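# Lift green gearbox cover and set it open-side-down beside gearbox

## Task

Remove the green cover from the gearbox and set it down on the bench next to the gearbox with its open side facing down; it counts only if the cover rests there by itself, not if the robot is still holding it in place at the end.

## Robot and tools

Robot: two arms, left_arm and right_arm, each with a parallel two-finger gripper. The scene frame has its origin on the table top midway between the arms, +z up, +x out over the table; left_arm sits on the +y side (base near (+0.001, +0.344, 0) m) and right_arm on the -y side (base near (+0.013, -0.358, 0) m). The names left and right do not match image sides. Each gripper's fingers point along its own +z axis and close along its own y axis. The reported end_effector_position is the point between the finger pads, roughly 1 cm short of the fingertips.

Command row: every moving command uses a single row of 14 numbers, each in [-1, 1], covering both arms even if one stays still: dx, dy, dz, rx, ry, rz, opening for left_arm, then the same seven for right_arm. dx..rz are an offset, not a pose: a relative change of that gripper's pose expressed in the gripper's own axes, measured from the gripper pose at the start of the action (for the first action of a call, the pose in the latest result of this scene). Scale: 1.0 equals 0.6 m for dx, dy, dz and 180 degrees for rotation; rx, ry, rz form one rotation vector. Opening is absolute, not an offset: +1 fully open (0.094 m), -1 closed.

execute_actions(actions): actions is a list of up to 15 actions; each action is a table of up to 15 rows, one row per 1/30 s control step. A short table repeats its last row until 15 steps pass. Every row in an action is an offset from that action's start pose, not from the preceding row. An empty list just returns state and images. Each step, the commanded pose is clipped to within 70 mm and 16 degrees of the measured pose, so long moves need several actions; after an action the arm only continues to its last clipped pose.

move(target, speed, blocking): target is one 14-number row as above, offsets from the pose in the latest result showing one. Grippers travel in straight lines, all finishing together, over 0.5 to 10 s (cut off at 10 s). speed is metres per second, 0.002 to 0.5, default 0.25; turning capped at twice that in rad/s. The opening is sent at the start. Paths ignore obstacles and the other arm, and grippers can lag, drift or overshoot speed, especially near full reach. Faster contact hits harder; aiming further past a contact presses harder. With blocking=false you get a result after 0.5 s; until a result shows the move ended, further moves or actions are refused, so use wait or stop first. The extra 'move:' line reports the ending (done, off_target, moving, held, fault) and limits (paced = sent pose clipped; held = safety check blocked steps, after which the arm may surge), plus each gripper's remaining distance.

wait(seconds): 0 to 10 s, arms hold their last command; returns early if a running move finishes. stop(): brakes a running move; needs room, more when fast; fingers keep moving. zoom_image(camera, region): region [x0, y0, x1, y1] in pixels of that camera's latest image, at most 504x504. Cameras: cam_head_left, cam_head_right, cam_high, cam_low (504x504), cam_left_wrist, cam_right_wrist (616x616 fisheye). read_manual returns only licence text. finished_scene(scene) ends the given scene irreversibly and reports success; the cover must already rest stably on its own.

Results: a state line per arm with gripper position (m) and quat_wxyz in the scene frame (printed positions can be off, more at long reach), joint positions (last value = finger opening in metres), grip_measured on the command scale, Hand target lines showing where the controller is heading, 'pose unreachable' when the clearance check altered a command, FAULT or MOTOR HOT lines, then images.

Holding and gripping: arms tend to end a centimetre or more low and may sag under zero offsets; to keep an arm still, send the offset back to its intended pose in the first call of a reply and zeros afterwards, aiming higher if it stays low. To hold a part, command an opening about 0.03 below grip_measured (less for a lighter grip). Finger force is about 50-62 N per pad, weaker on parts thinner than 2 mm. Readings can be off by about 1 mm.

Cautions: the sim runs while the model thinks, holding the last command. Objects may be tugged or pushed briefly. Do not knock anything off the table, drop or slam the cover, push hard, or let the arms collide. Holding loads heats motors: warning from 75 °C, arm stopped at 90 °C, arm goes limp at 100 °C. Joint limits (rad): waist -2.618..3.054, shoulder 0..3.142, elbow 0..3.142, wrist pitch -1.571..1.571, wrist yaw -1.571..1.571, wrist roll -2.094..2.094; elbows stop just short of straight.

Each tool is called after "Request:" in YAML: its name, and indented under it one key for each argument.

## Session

Request:
execute_actions:
  actions: []

Scene clock: 0.00 s.
left_arm: end_effector_position=(+0.3985, +0.0811, +0.2716) grip_measured=+1.000 end_effector_quat_wxyz=(+0.348, -0.070, +0.685, -0.636) | right_arm: end_effector_position=(+0.1833, -0.5095, +0.2265) grip_measured=+1.000 end_effector_quat_wxyz=(+0.373, +0.179, +0.834, -0.364)
Joint positions: left_arm=[-0.499  1.604  0.848  0.818  0.593 -1.207  0.094] | right_arm=[-0.095  0.539  0.68  -0.749  0.643 -0.169  0.094]
Joint velocities: left_arm=[ 0.007  0.002 -0.012 -0.037  0.007 -0.022  0.   ] | right_arm=[-0.017 -0.007 -0.002 -0.066 -0.11  -0.007  0.   ]
Hand target (left_arm): +0.398, +0.081, +0.275; +0.351, -0.067, +0.684, -0.636
Hand target (right_arm): +0.182, -0.510, +0.230; +0.377, +0.182, +0.831, -0.366

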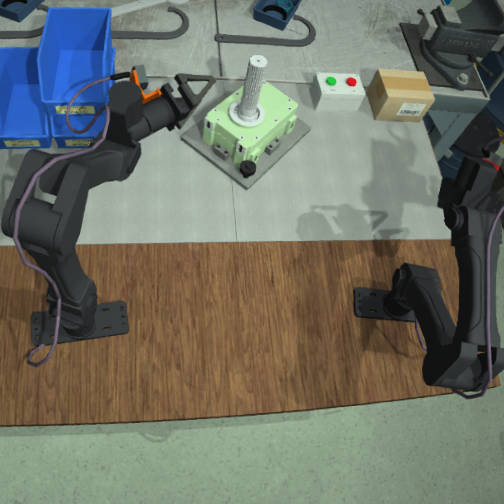

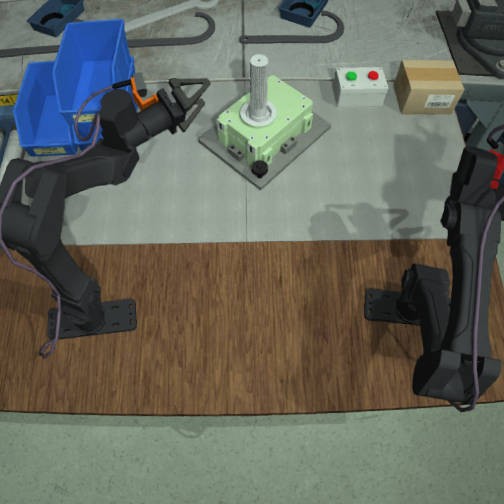

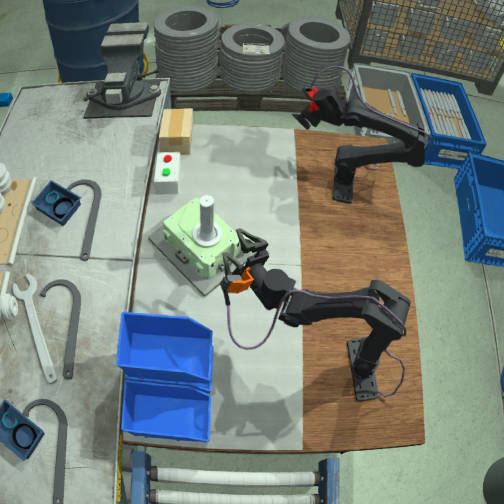

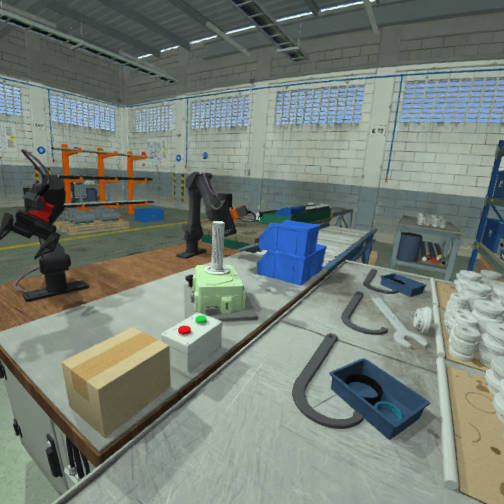

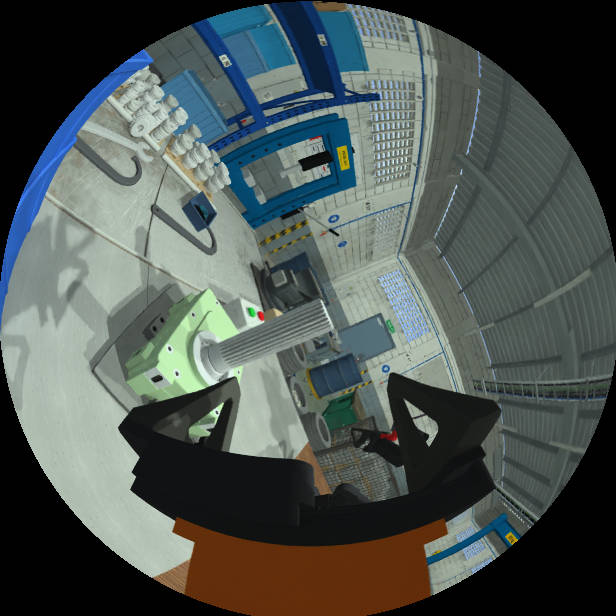

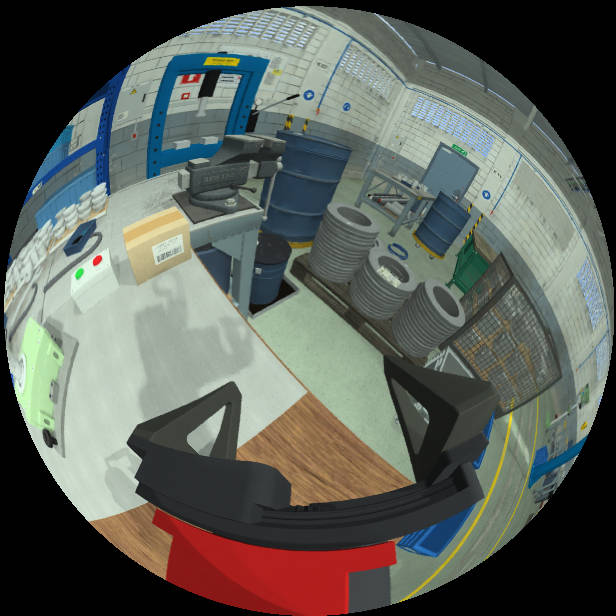

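Request:
execute_actions:
  actions: []

Scene clock: 0.90 s.
left_arm: end_effector_position=(+0.3985, +0.0811, +0.2716) grip_measured=+1.000 end_effector_quat_wxyz=(+0.348, -0.070, +0.685, -0.636) | right_arm: end_effector_position=(+0.1833, -0.5095, +0.2265) grip_measured=+1.000 end_effector_quat_wxyz=(+0.373, +0.179, +0.834, -0.364)
Joint positions: left_arm=[-0.499  1.604  0.848  0.818  0.593 -1.207  0.094] | right_arm=[-0.095  0.539  0.68  -0.749  0.643 -0.169  0.094]
Joint velocities: left_arm=[-0.007 -0.007  0.002 -0.037  0.051  0.022  0.   ] | right_arm=[ 0.007 -0.002 -0.007  0.007  0.007 -0.022  0.   ]
Hand target (left_arm): +0.398, +0.081, +0.275; +0.351, -0.067, +0.684, -0.636
Hand target (right_arm): +0.182, -0.510, +0.230; +0.377, +0.182, +0.831, -0.366

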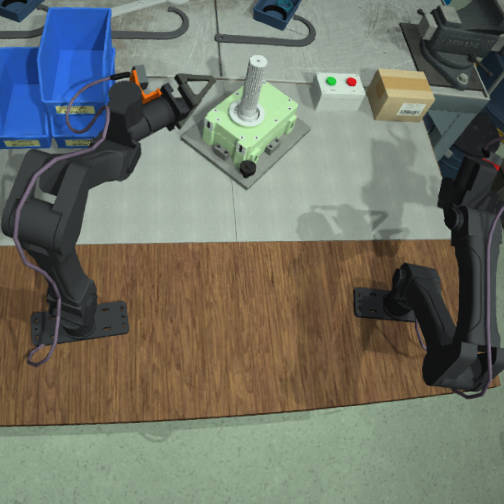

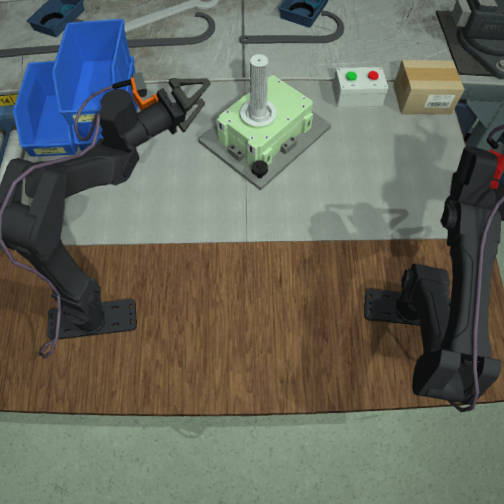

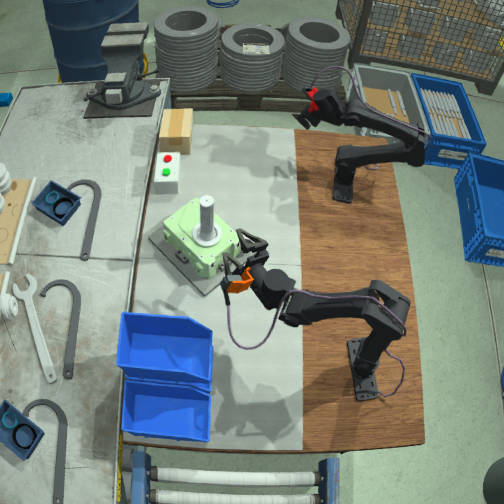

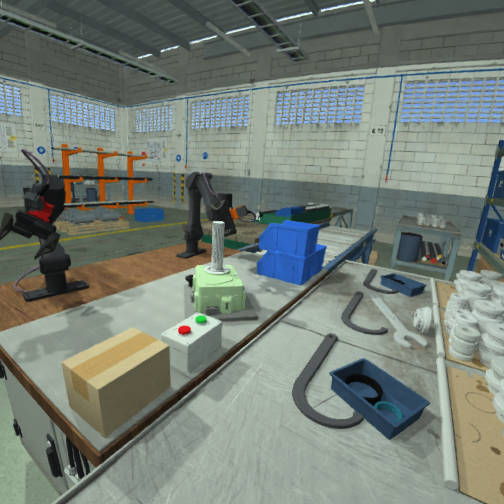

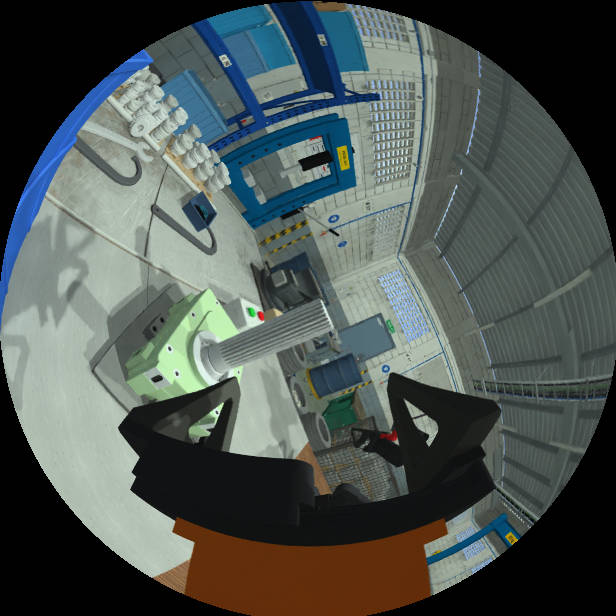

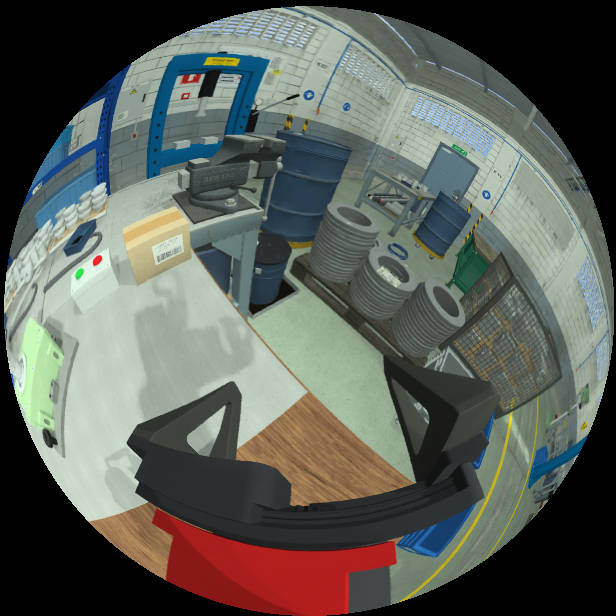

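Request:
move:
  target: [0.082,0.1045,0.0075,-0.246,0.276,0.304,0.0,-0.1827,0.7125,-0.2845,-0.457,-0.142,-0.098,1.0]
  speed: 0.33

Scene clock: 6.37 s.
left_arm: end_effector_position=(+0.3887, +0.0650, +0.1942) grip_measured=+0.002 end_effector_quat_wxyz=(+0.243, +0.368, +0.892, -0.101) | right_arm: end_effector_position=(+0.4115, -0.1032, +0.1828) grip_measured=+1.000 end_effector_quat_wxyz=(+0.503, -0.296, +0.789, +0.192)
Joint positions: left_arm=[-0.712  1.895  1.813 -0.964  0.1    0.167  0.047] | right_arm=[ 0.636  1.559  0.936  0.178 -0.215 -0.096  0.094]
Joint velocities: left_arm=[-0.002  0.017 -0.017 -0.022 -0.139 -0.007  0.001] | right_arm=[-0.012  0.002  0.012 -0.037  0.022 -0.022  0.   ]
Hand target (left_arm): +0.388, +0.062, +0.194; +0.238, +0.374, +0.891, -0.098
Hand target (right_arm): +0.416, -0.099, +0.191; +0.511, -0.301, +0.781, +0.194
Off the commanded pose (left_arm): 0.004 m, 1 deg.
Off the commanded pose (right_arm): 0.006 m, 1 deg.
move: done

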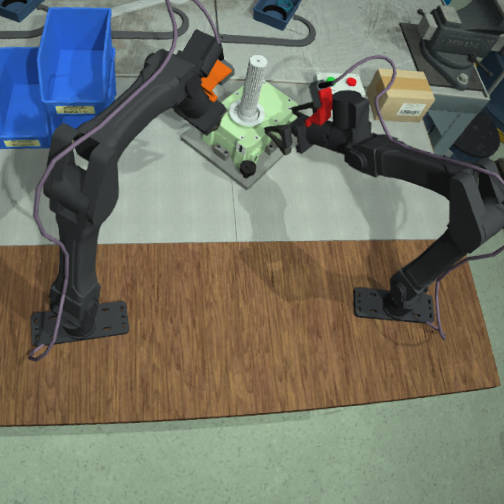

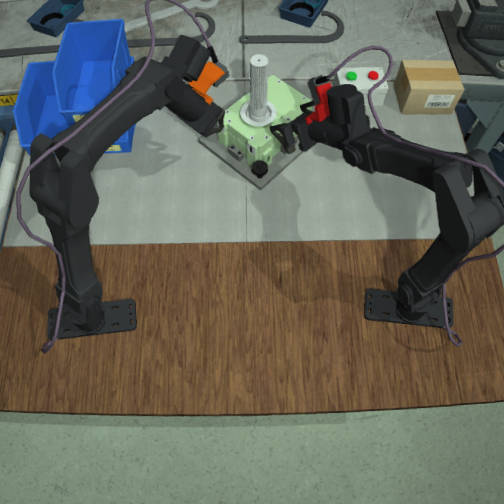

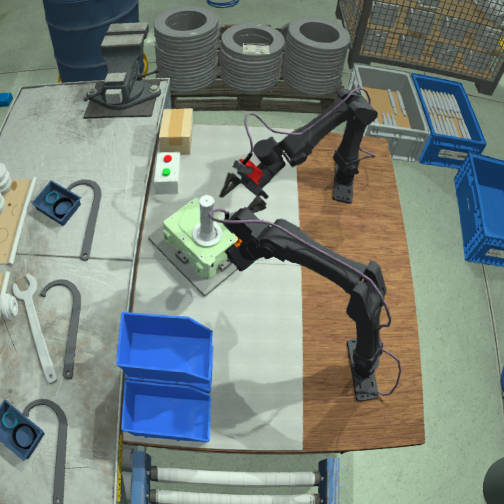

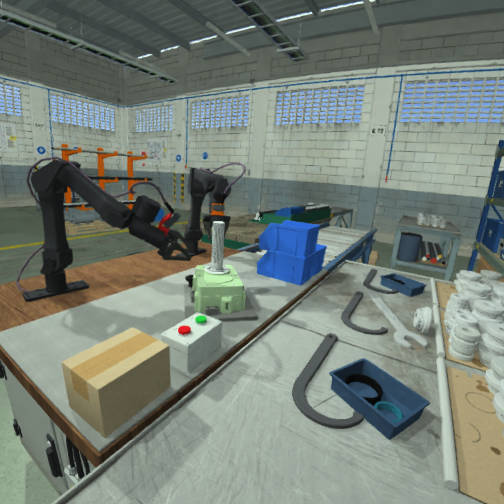

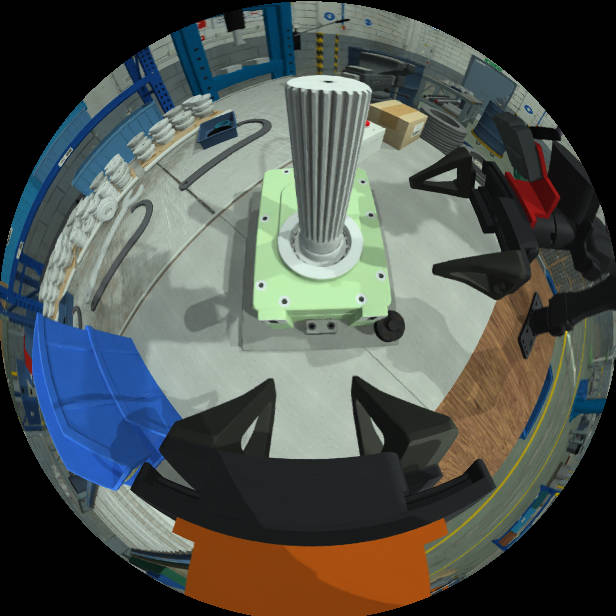

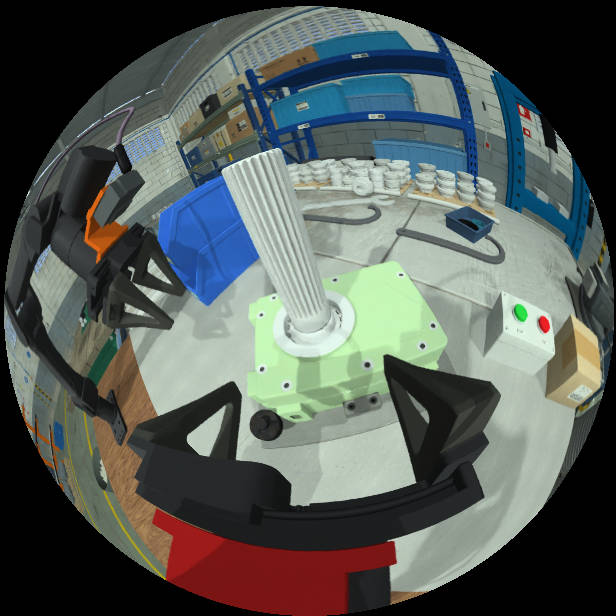

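Request:
zoom_image:
  camera: "cam_left_wrist"
  region: [220,200,420,400]

Request:
zoom_image:
  camera: "cam_head_left"
  region: [160,40,340,200]

Region (220, 200, 420, 400) of cam_left_wrist's 616x616 image, scaled by 2.520, with more detail than that image has.

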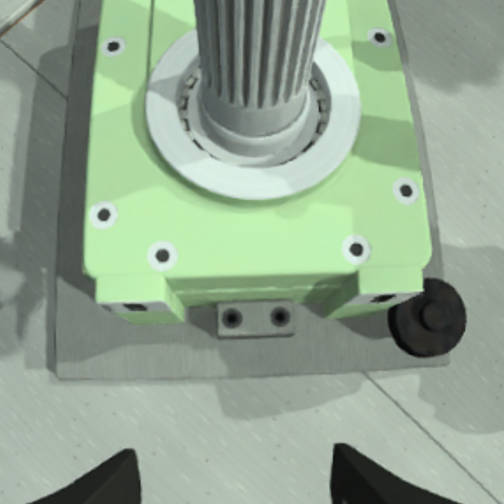

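Region (160, 40, 340, 200) of cam_head_left's 504x504 image, scaled by 2.800, with more detail than that image has.

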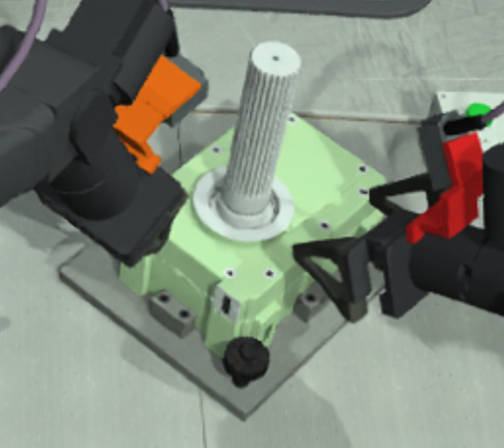

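Request:
move:
  target: [-0.0046,-0.0153,0.095,0.003,0.004,0.004,0.0,-0.0068,0.0,0.090,-0.003,0.0,-0.004,1.0]
  speed: 0.12

Scene clock: 8.40 s.
left_arm: end_effector_position=(+0.4045, +0.0400, +0.1470) grip_measured=+0.002 end_effector_quat_wxyz=(+0.234, +0.374, +0.892, -0.102) | right_arm: end_effector_position=(+0.4457, -0.0770, +0.1551) grip_measured=+1.000 end_effector_quat_wxyz=(+0.493, -0.301, +0.794, +0.190)
Joint positions: left_arm=[-0.737  2.01   1.793 -0.846  0.096  0.157  0.047] | right_arm=[ 0.654  1.762  1.06   0.235 -0.204 -0.096  0.094]
Joint velocities: left_arm=[ 0.007  0.002 -0.007 -0.022 -0.022  0.066 -0.   ] | right_arm=[-0.002 -0.017  0.012 -0.095 -0.007 -0.007  0.   ]
Hand target (left_arm): +0.403, +0.036, +0.146; +0.236, +0.375, +0.891, -0.102
Hand target (right_arm): +0.449, -0.070, +0.163; +0.503, -0.303, +0.787, +0.192
Off the commanded pose (left_arm): 0.004 m, 0 deg.
Off the commanded pose (right_arm): 0.012 m, 1 deg.
move: off_target (right_arm)

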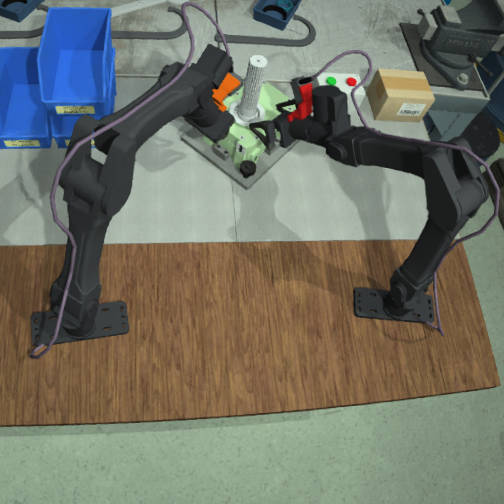

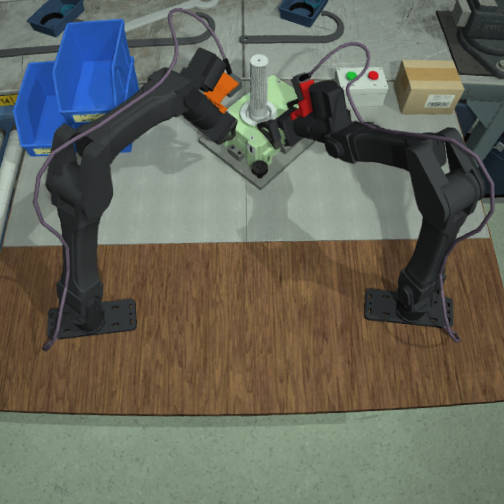

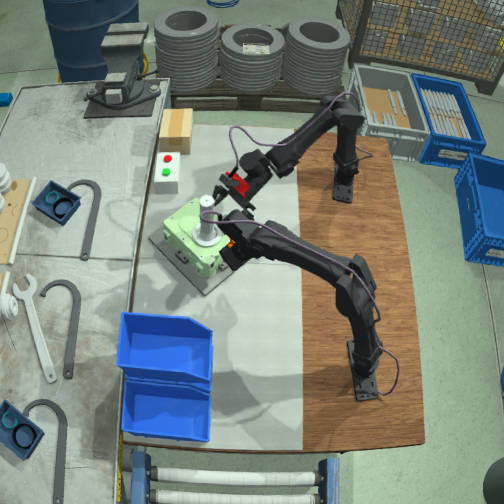

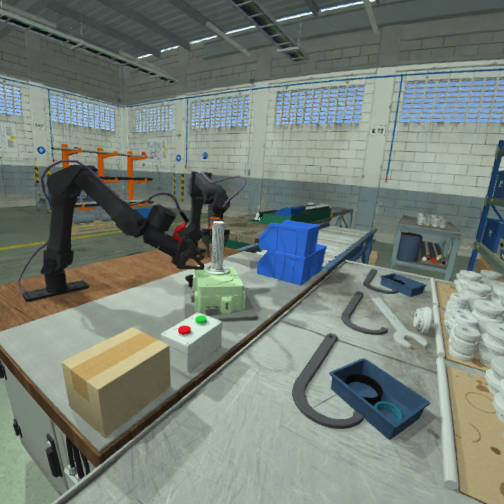

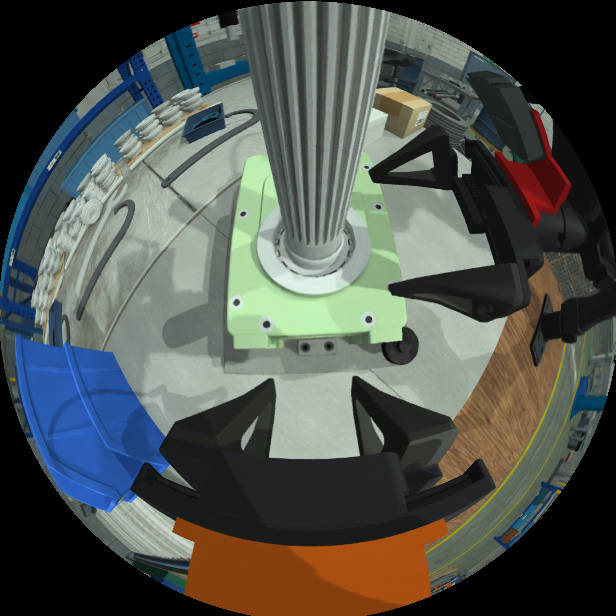

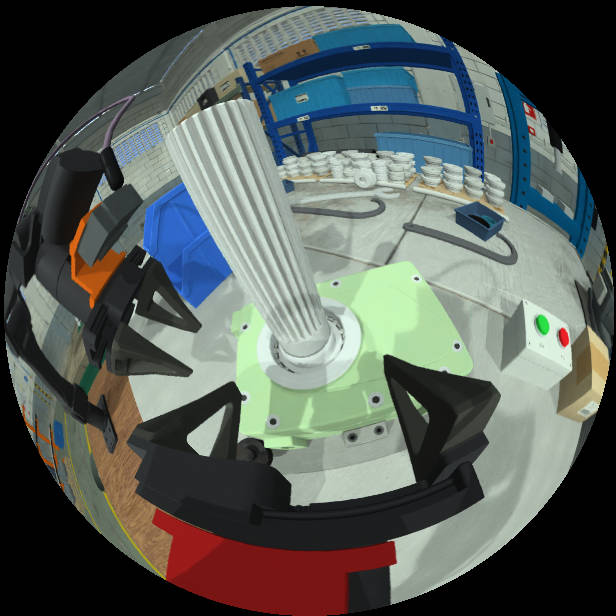

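Request:
zoom_image:
  camera: "cam_left_wrist"
  region: [210,290,420,410]

Request:
zoom_image:
  camera: "cam_right_wrist"
  region: [210,290,420,430]

Region (210, 290, 420, 410) of cam_left_wrist's 616x616 image, scaled by 2.400, with more detail than that image has; it fills the top 288 rows of this view, and the rest is white.

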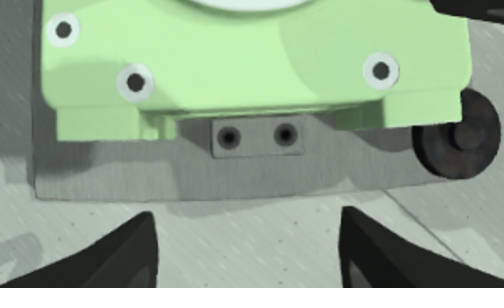

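Region (210, 290, 420, 430) of cam_right_wrist's 616x616 image, scaled by 2.400, with more detail than that image has.

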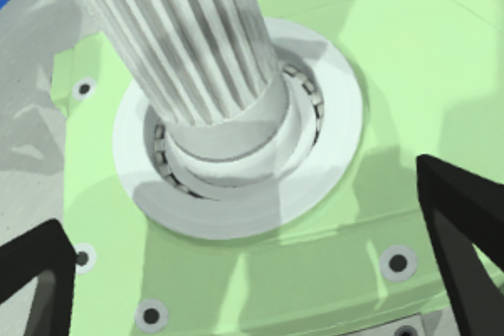

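Request:
move:
  target: [-0.0054,-0.0048,0.055,0.0,0.0,0.0,0.0,-0.0156,-0.002,0.0575,0.0,-0.003,0.0,1.0]
  speed: 0.06

Scene clock: 10.77 s.
left_arm: end_effector_position=(+0.4166, +0.0320, +0.1215) grip_measured=+0.002 end_effector_quat_wxyz=(+0.231, +0.371, +0.894, -0.101) | right_arm: end_effector_position=(+0.4708, -0.0648, +0.1410) grip_measured=+1.000 end_effector_quat_wxyz=(+0.490, -0.297, +0.798, +0.188)
Joint positions: left_arm=[-0.737  2.076  1.793 -0.784  0.094  0.149  0.047] | right_arm=[ 0.654  1.882  1.162  0.244 -0.195 -0.09   0.094]
Joint velocities: left_arm=[ 0.012 -0.002 -0.002  0.037 -0.051  0.022 -0.   ] | right_arm=[-0.012 -0.002  0.002 -0.007 -0.051  0.007  0.   ]
Hand target (left_arm): +0.415, +0.024, +0.120; +0.234, +0.374, +0.891, -0.102
Hand target (right_arm): +0.472, -0.055, +0.148; +0.497, -0.300, +0.791, +0.192
Off the commanded pose (left_arm): 0.008 m, 1 deg.
Off the commanded pose (right_arm): 0.013 m, 1 deg.
move: off_target (right_arm)

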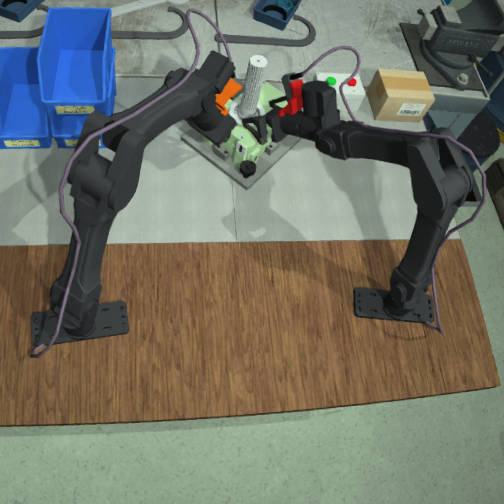

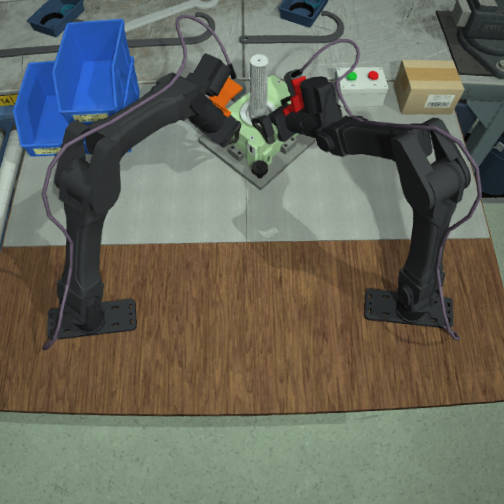

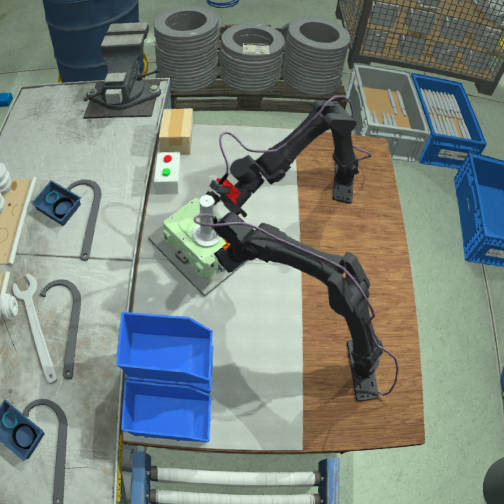

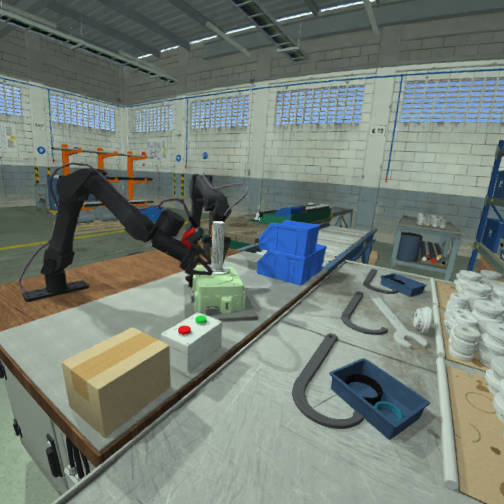

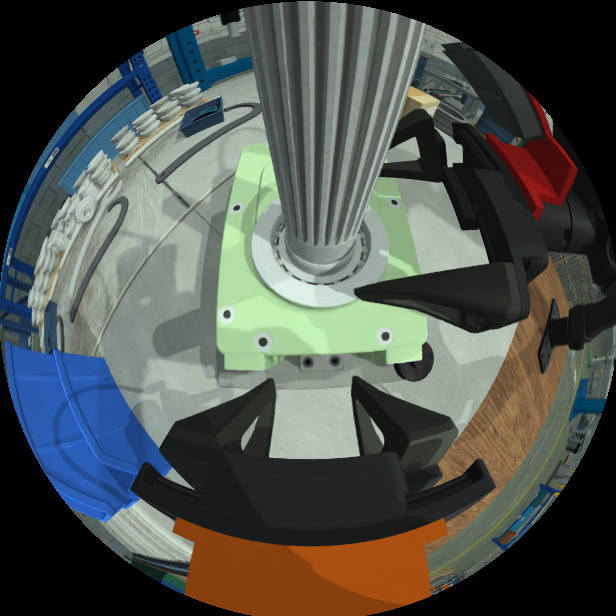

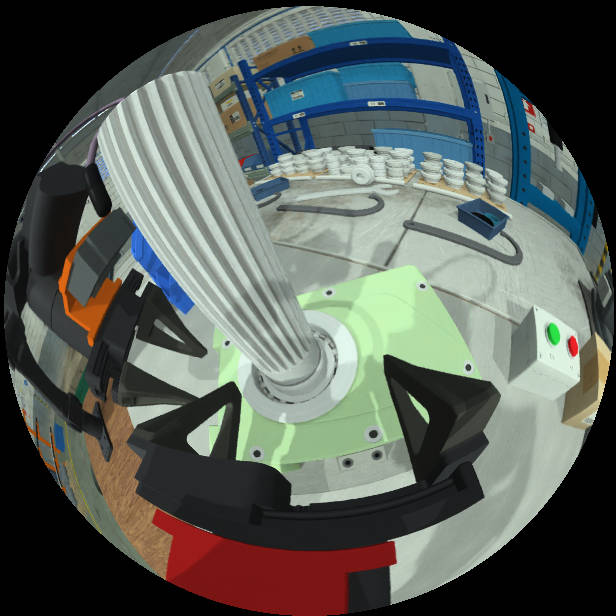

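Request:
execute_actions:
  actions:
    - [[-0.002,-0.022,0.0,0,0,0,0.0,-0.008,0.022,-0.004,0,0,0,1.0]]

Scene clock: 11.57 s.
left_arm: end_effector_position=(+0.4105, +0.0234, +0.1216) grip_measured=+0.002 end_effector_quat_wxyz=(+0.231, +0.372, +0.893, -0.103) | right_arm: end_effector_position=(+0.4655, -0.0568, +0.1397) grip_measured=+1.000 end_effector_quat_wxyz=(+0.487, -0.298, +0.799, +0.187)
Joint positions: left_arm=[-0.761  2.076  1.793 -0.782  0.085  0.13   0.047] | right_arm=[ 0.678  1.882  1.162  0.239 -0.173 -0.079  0.094]
Joint velocities: left_arm=[-0.022 -0.002  0.002 -0.037 -0.007 -0.066 -0.001] | right_arm=[-0.007  0.002 -0.012 -0.095 -0.051  0.066  0.   ]
Hand target (left_arm): +0.408, +0.022, +0.122; +0.231, +0.371, +0.894, -0.102
Hand target (right_arm): +0.462, -0.055, +0.147; +0.490, -0.297, +0.798, +0.188
Off the commanded pose (left_arm): 0.003 m, 0 deg.
Off the commanded pose (right_arm): 0.008 m, 0 deg.

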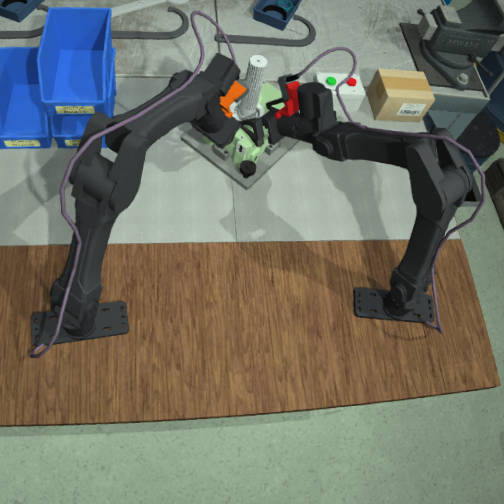

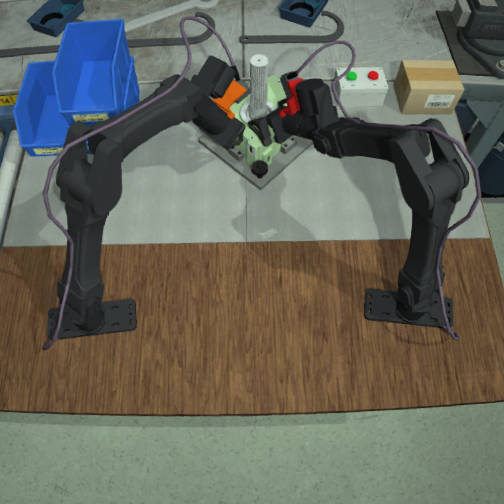

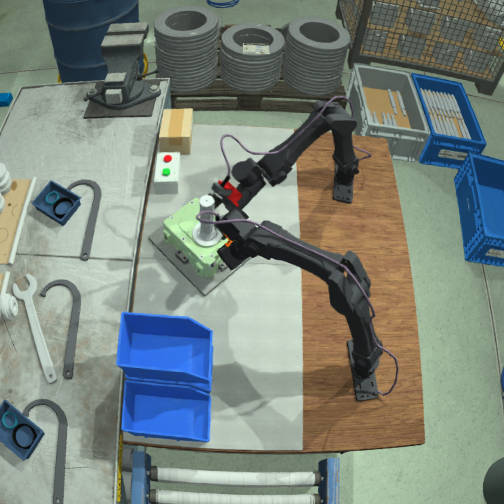

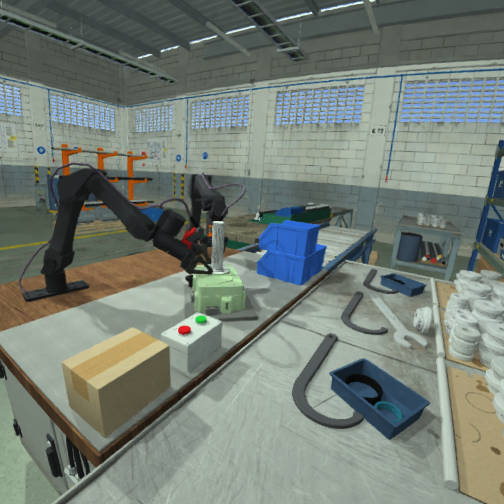

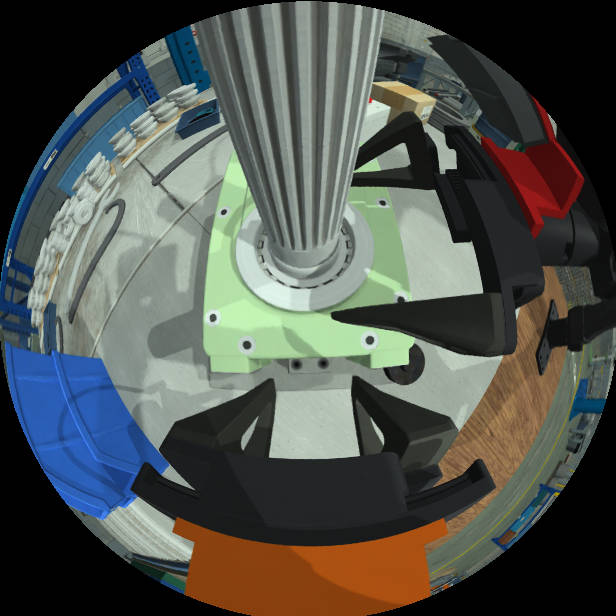

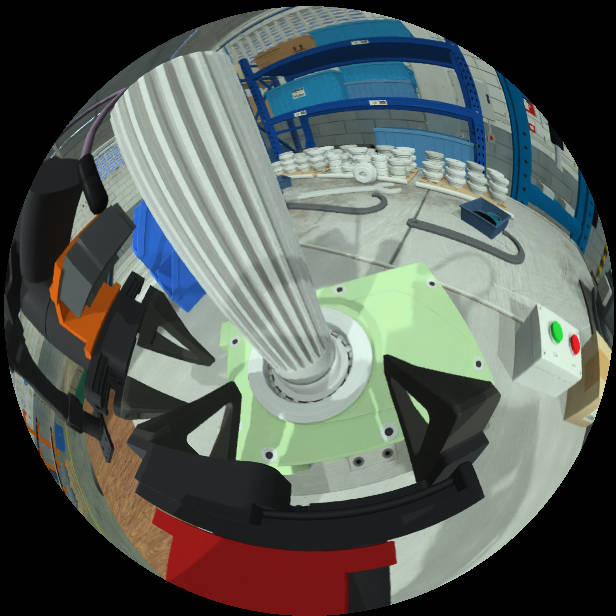

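Request:
execute_actions:
  actions:
    - [[-0.001,0.001,0.008,0,0,0,0.0,-0.008,0,0.008,0,0,0,1.0],[-0.001,0.002,0.014,0,0,0,0.0,-0.012,0,0.016,0,0,0,1.0],[-0.002,0.003,0.020,0,0,0,0.0,-0.015,0,0.024,0,0,0,1.0],[-0.002,0.004,0.025,0,0,0,0.0,-0.018,-0.001,0.030,0,0,0,1.0],[-0.002,0.004,0.030,0,0,0,0.0,-0.020,-0.001,0.034,0,0,0,1.0]]

Scene clock: 12.67 s.
left_arm: end_effector_position=(+0.4145, +0.0205, +0.1051) grip_measured=+0.002 end_effector_quat_wxyz=(+0.224, +0.372, +0.895, -0.101) | right_arm: end_effector_position=(+0.4827, -0.0473, +0.1388) grip_measured=+1.000 end_effector_quat_wxyz=(+0.488, -0.296, +0.799, +0.187)
Joint positions: left_arm=[-0.761  2.115  1.793 -0.759  0.085  0.129  0.047] | right_arm=[ 0.678  1.951  1.251  0.221 -0.171 -0.078  0.094]
Joint velocities: left_arm=[-0.012 -0.002  0.002  0.007  0.037 -0.022  0.   ] | right_arm=[-0.037  0.012 -0.027  0.066 -0.022 -0.125  0.   ]
Hand target (left_arm): +0.419, +0.018, +0.106; +0.231, +0.372, +0.893, -0.102
Hand target (right_arm): +0.484, -0.042, +0.141; +0.487, -0.297, +0.799, +0.187
Off the commanded pose (left_arm): 0.005 m, 1 deg.
Off the commanded pose (right_arm): 0.006 m, 0 deg.

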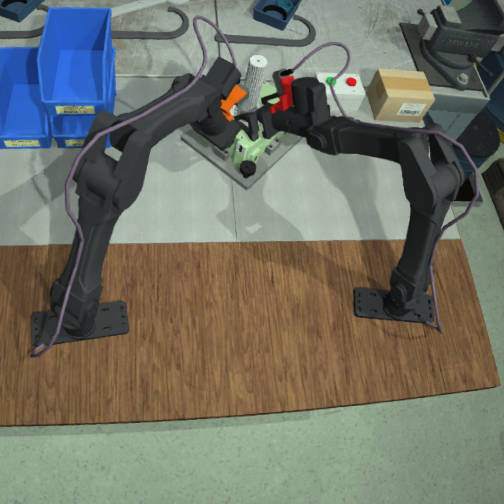

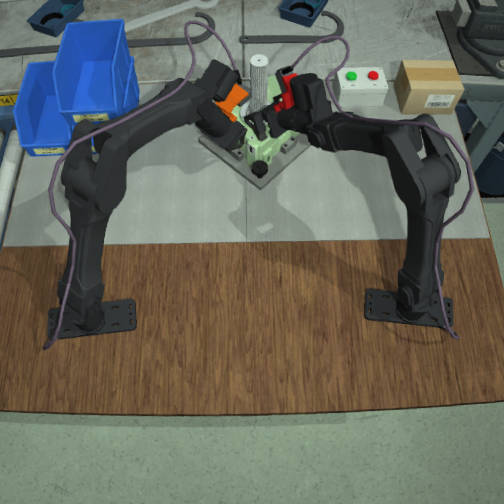

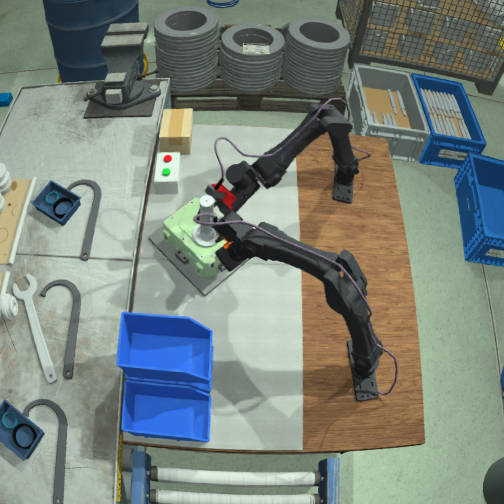

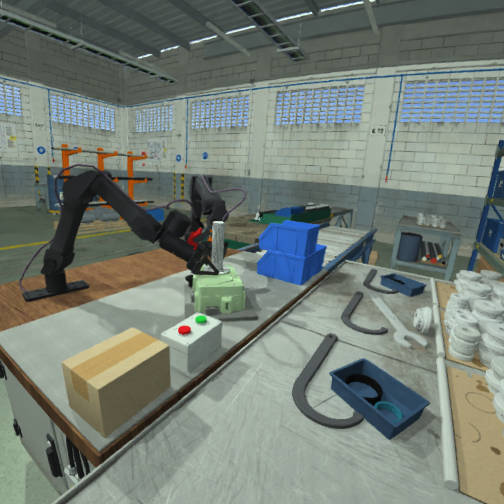

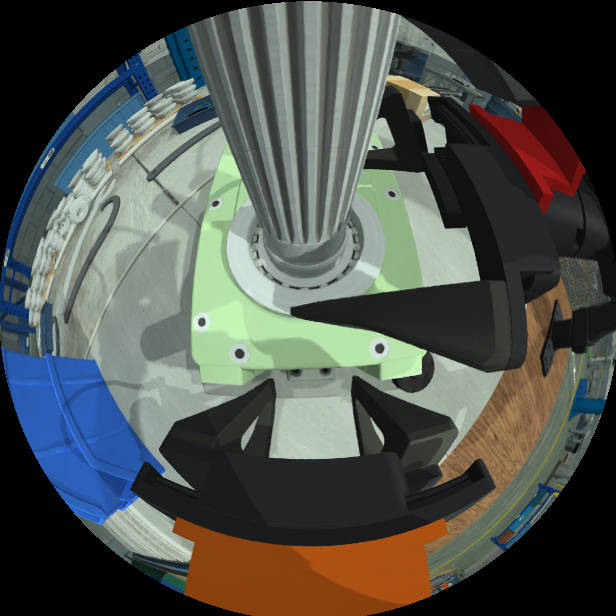

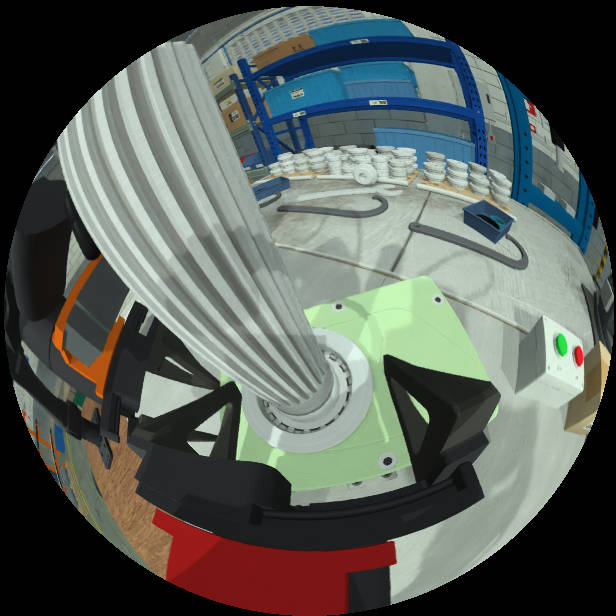

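Request:
execute_actions:
  actions:
    - [[-0.016,0.004,0.002,0,0,0,0.0,0.006,0.0125,0.005,0,0,0,1.0]]

Scene clock: 14.93 s.
left_arm: end_effector_position=(+0.4198, +0.0166, +0.1084) grip_measured=+0.002 end_effector_quat_wxyz=(+0.226, +0.371, +0.895, -0.101) | right_arm: end_effector_position=(+0.4826, -0.0445, +0.1413) grip_measured=+1.000 end_effector_quat_wxyz=(+0.493, -0.294, +0.797, +0.186)
Joint positions: left_arm=[-0.761  2.139  1.841 -0.78   0.085  0.128  0.047] | right_arm=[ 0.686  1.951  1.251  0.233 -0.16  -0.073  0.094]
Joint velocities: left_arm=[-0.017 -0.007  0.007 -0.007  0.007  0.007 -0.001] | right_arm=[-0.002 -0.002 -0.022  0.022 -0.066 -0.095  0.   ]
Hand target (left_arm): +0.423, +0.016, +0.109; +0.225, +0.371, +0.895, -0.101
Hand target (right_arm): +0.478, -0.041, +0.135; +0.488, -0.296, +0.799, +0.187
Off the commanded pose (left_arm): 0.003 m, 0 deg.
Off the commanded pose (right_arm): 0.009 m, 1 deg.

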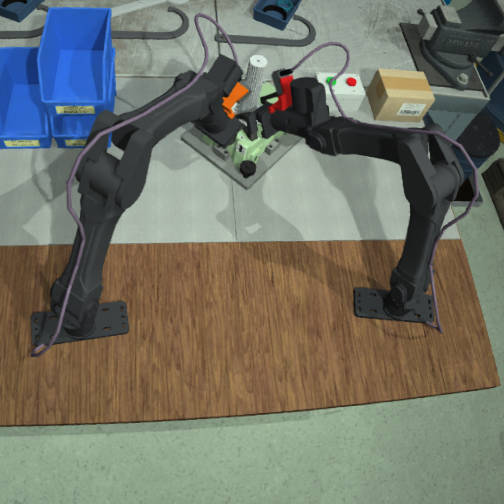

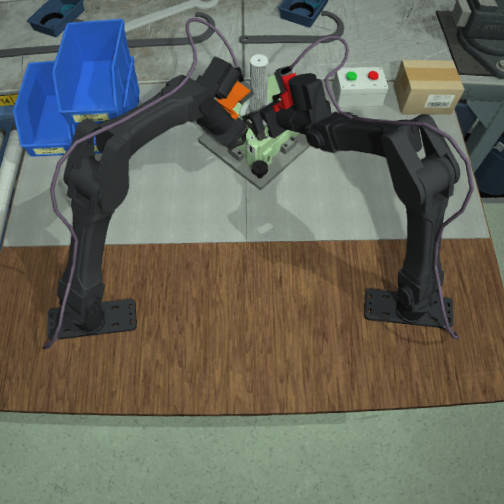

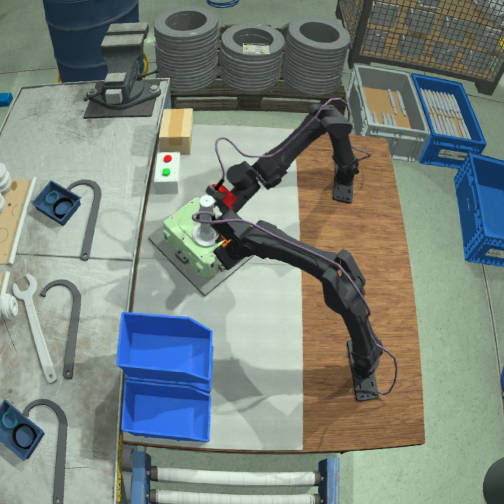

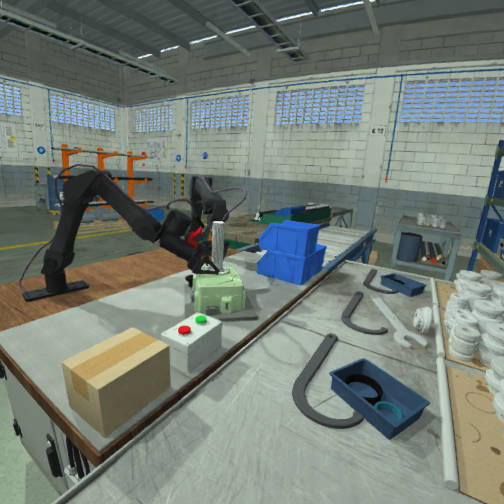

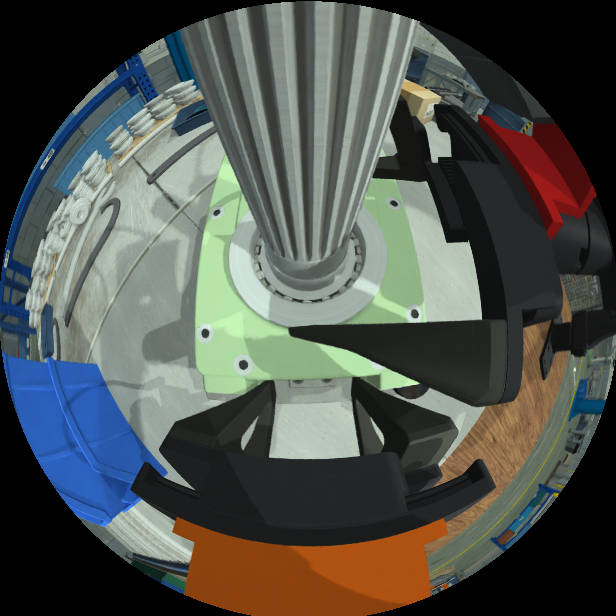

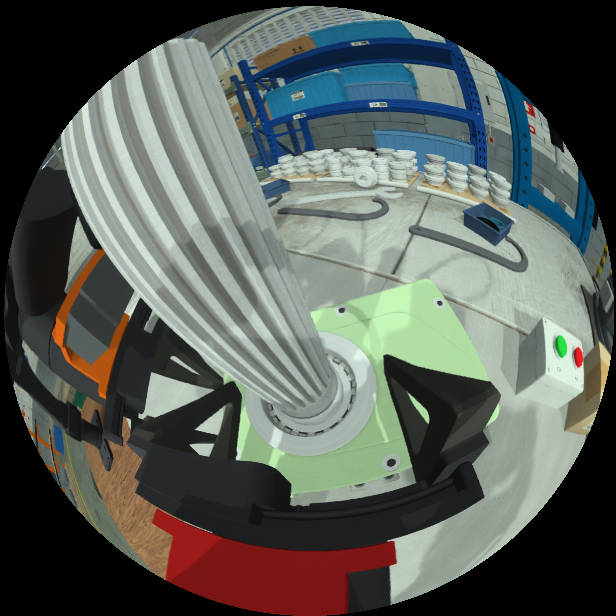

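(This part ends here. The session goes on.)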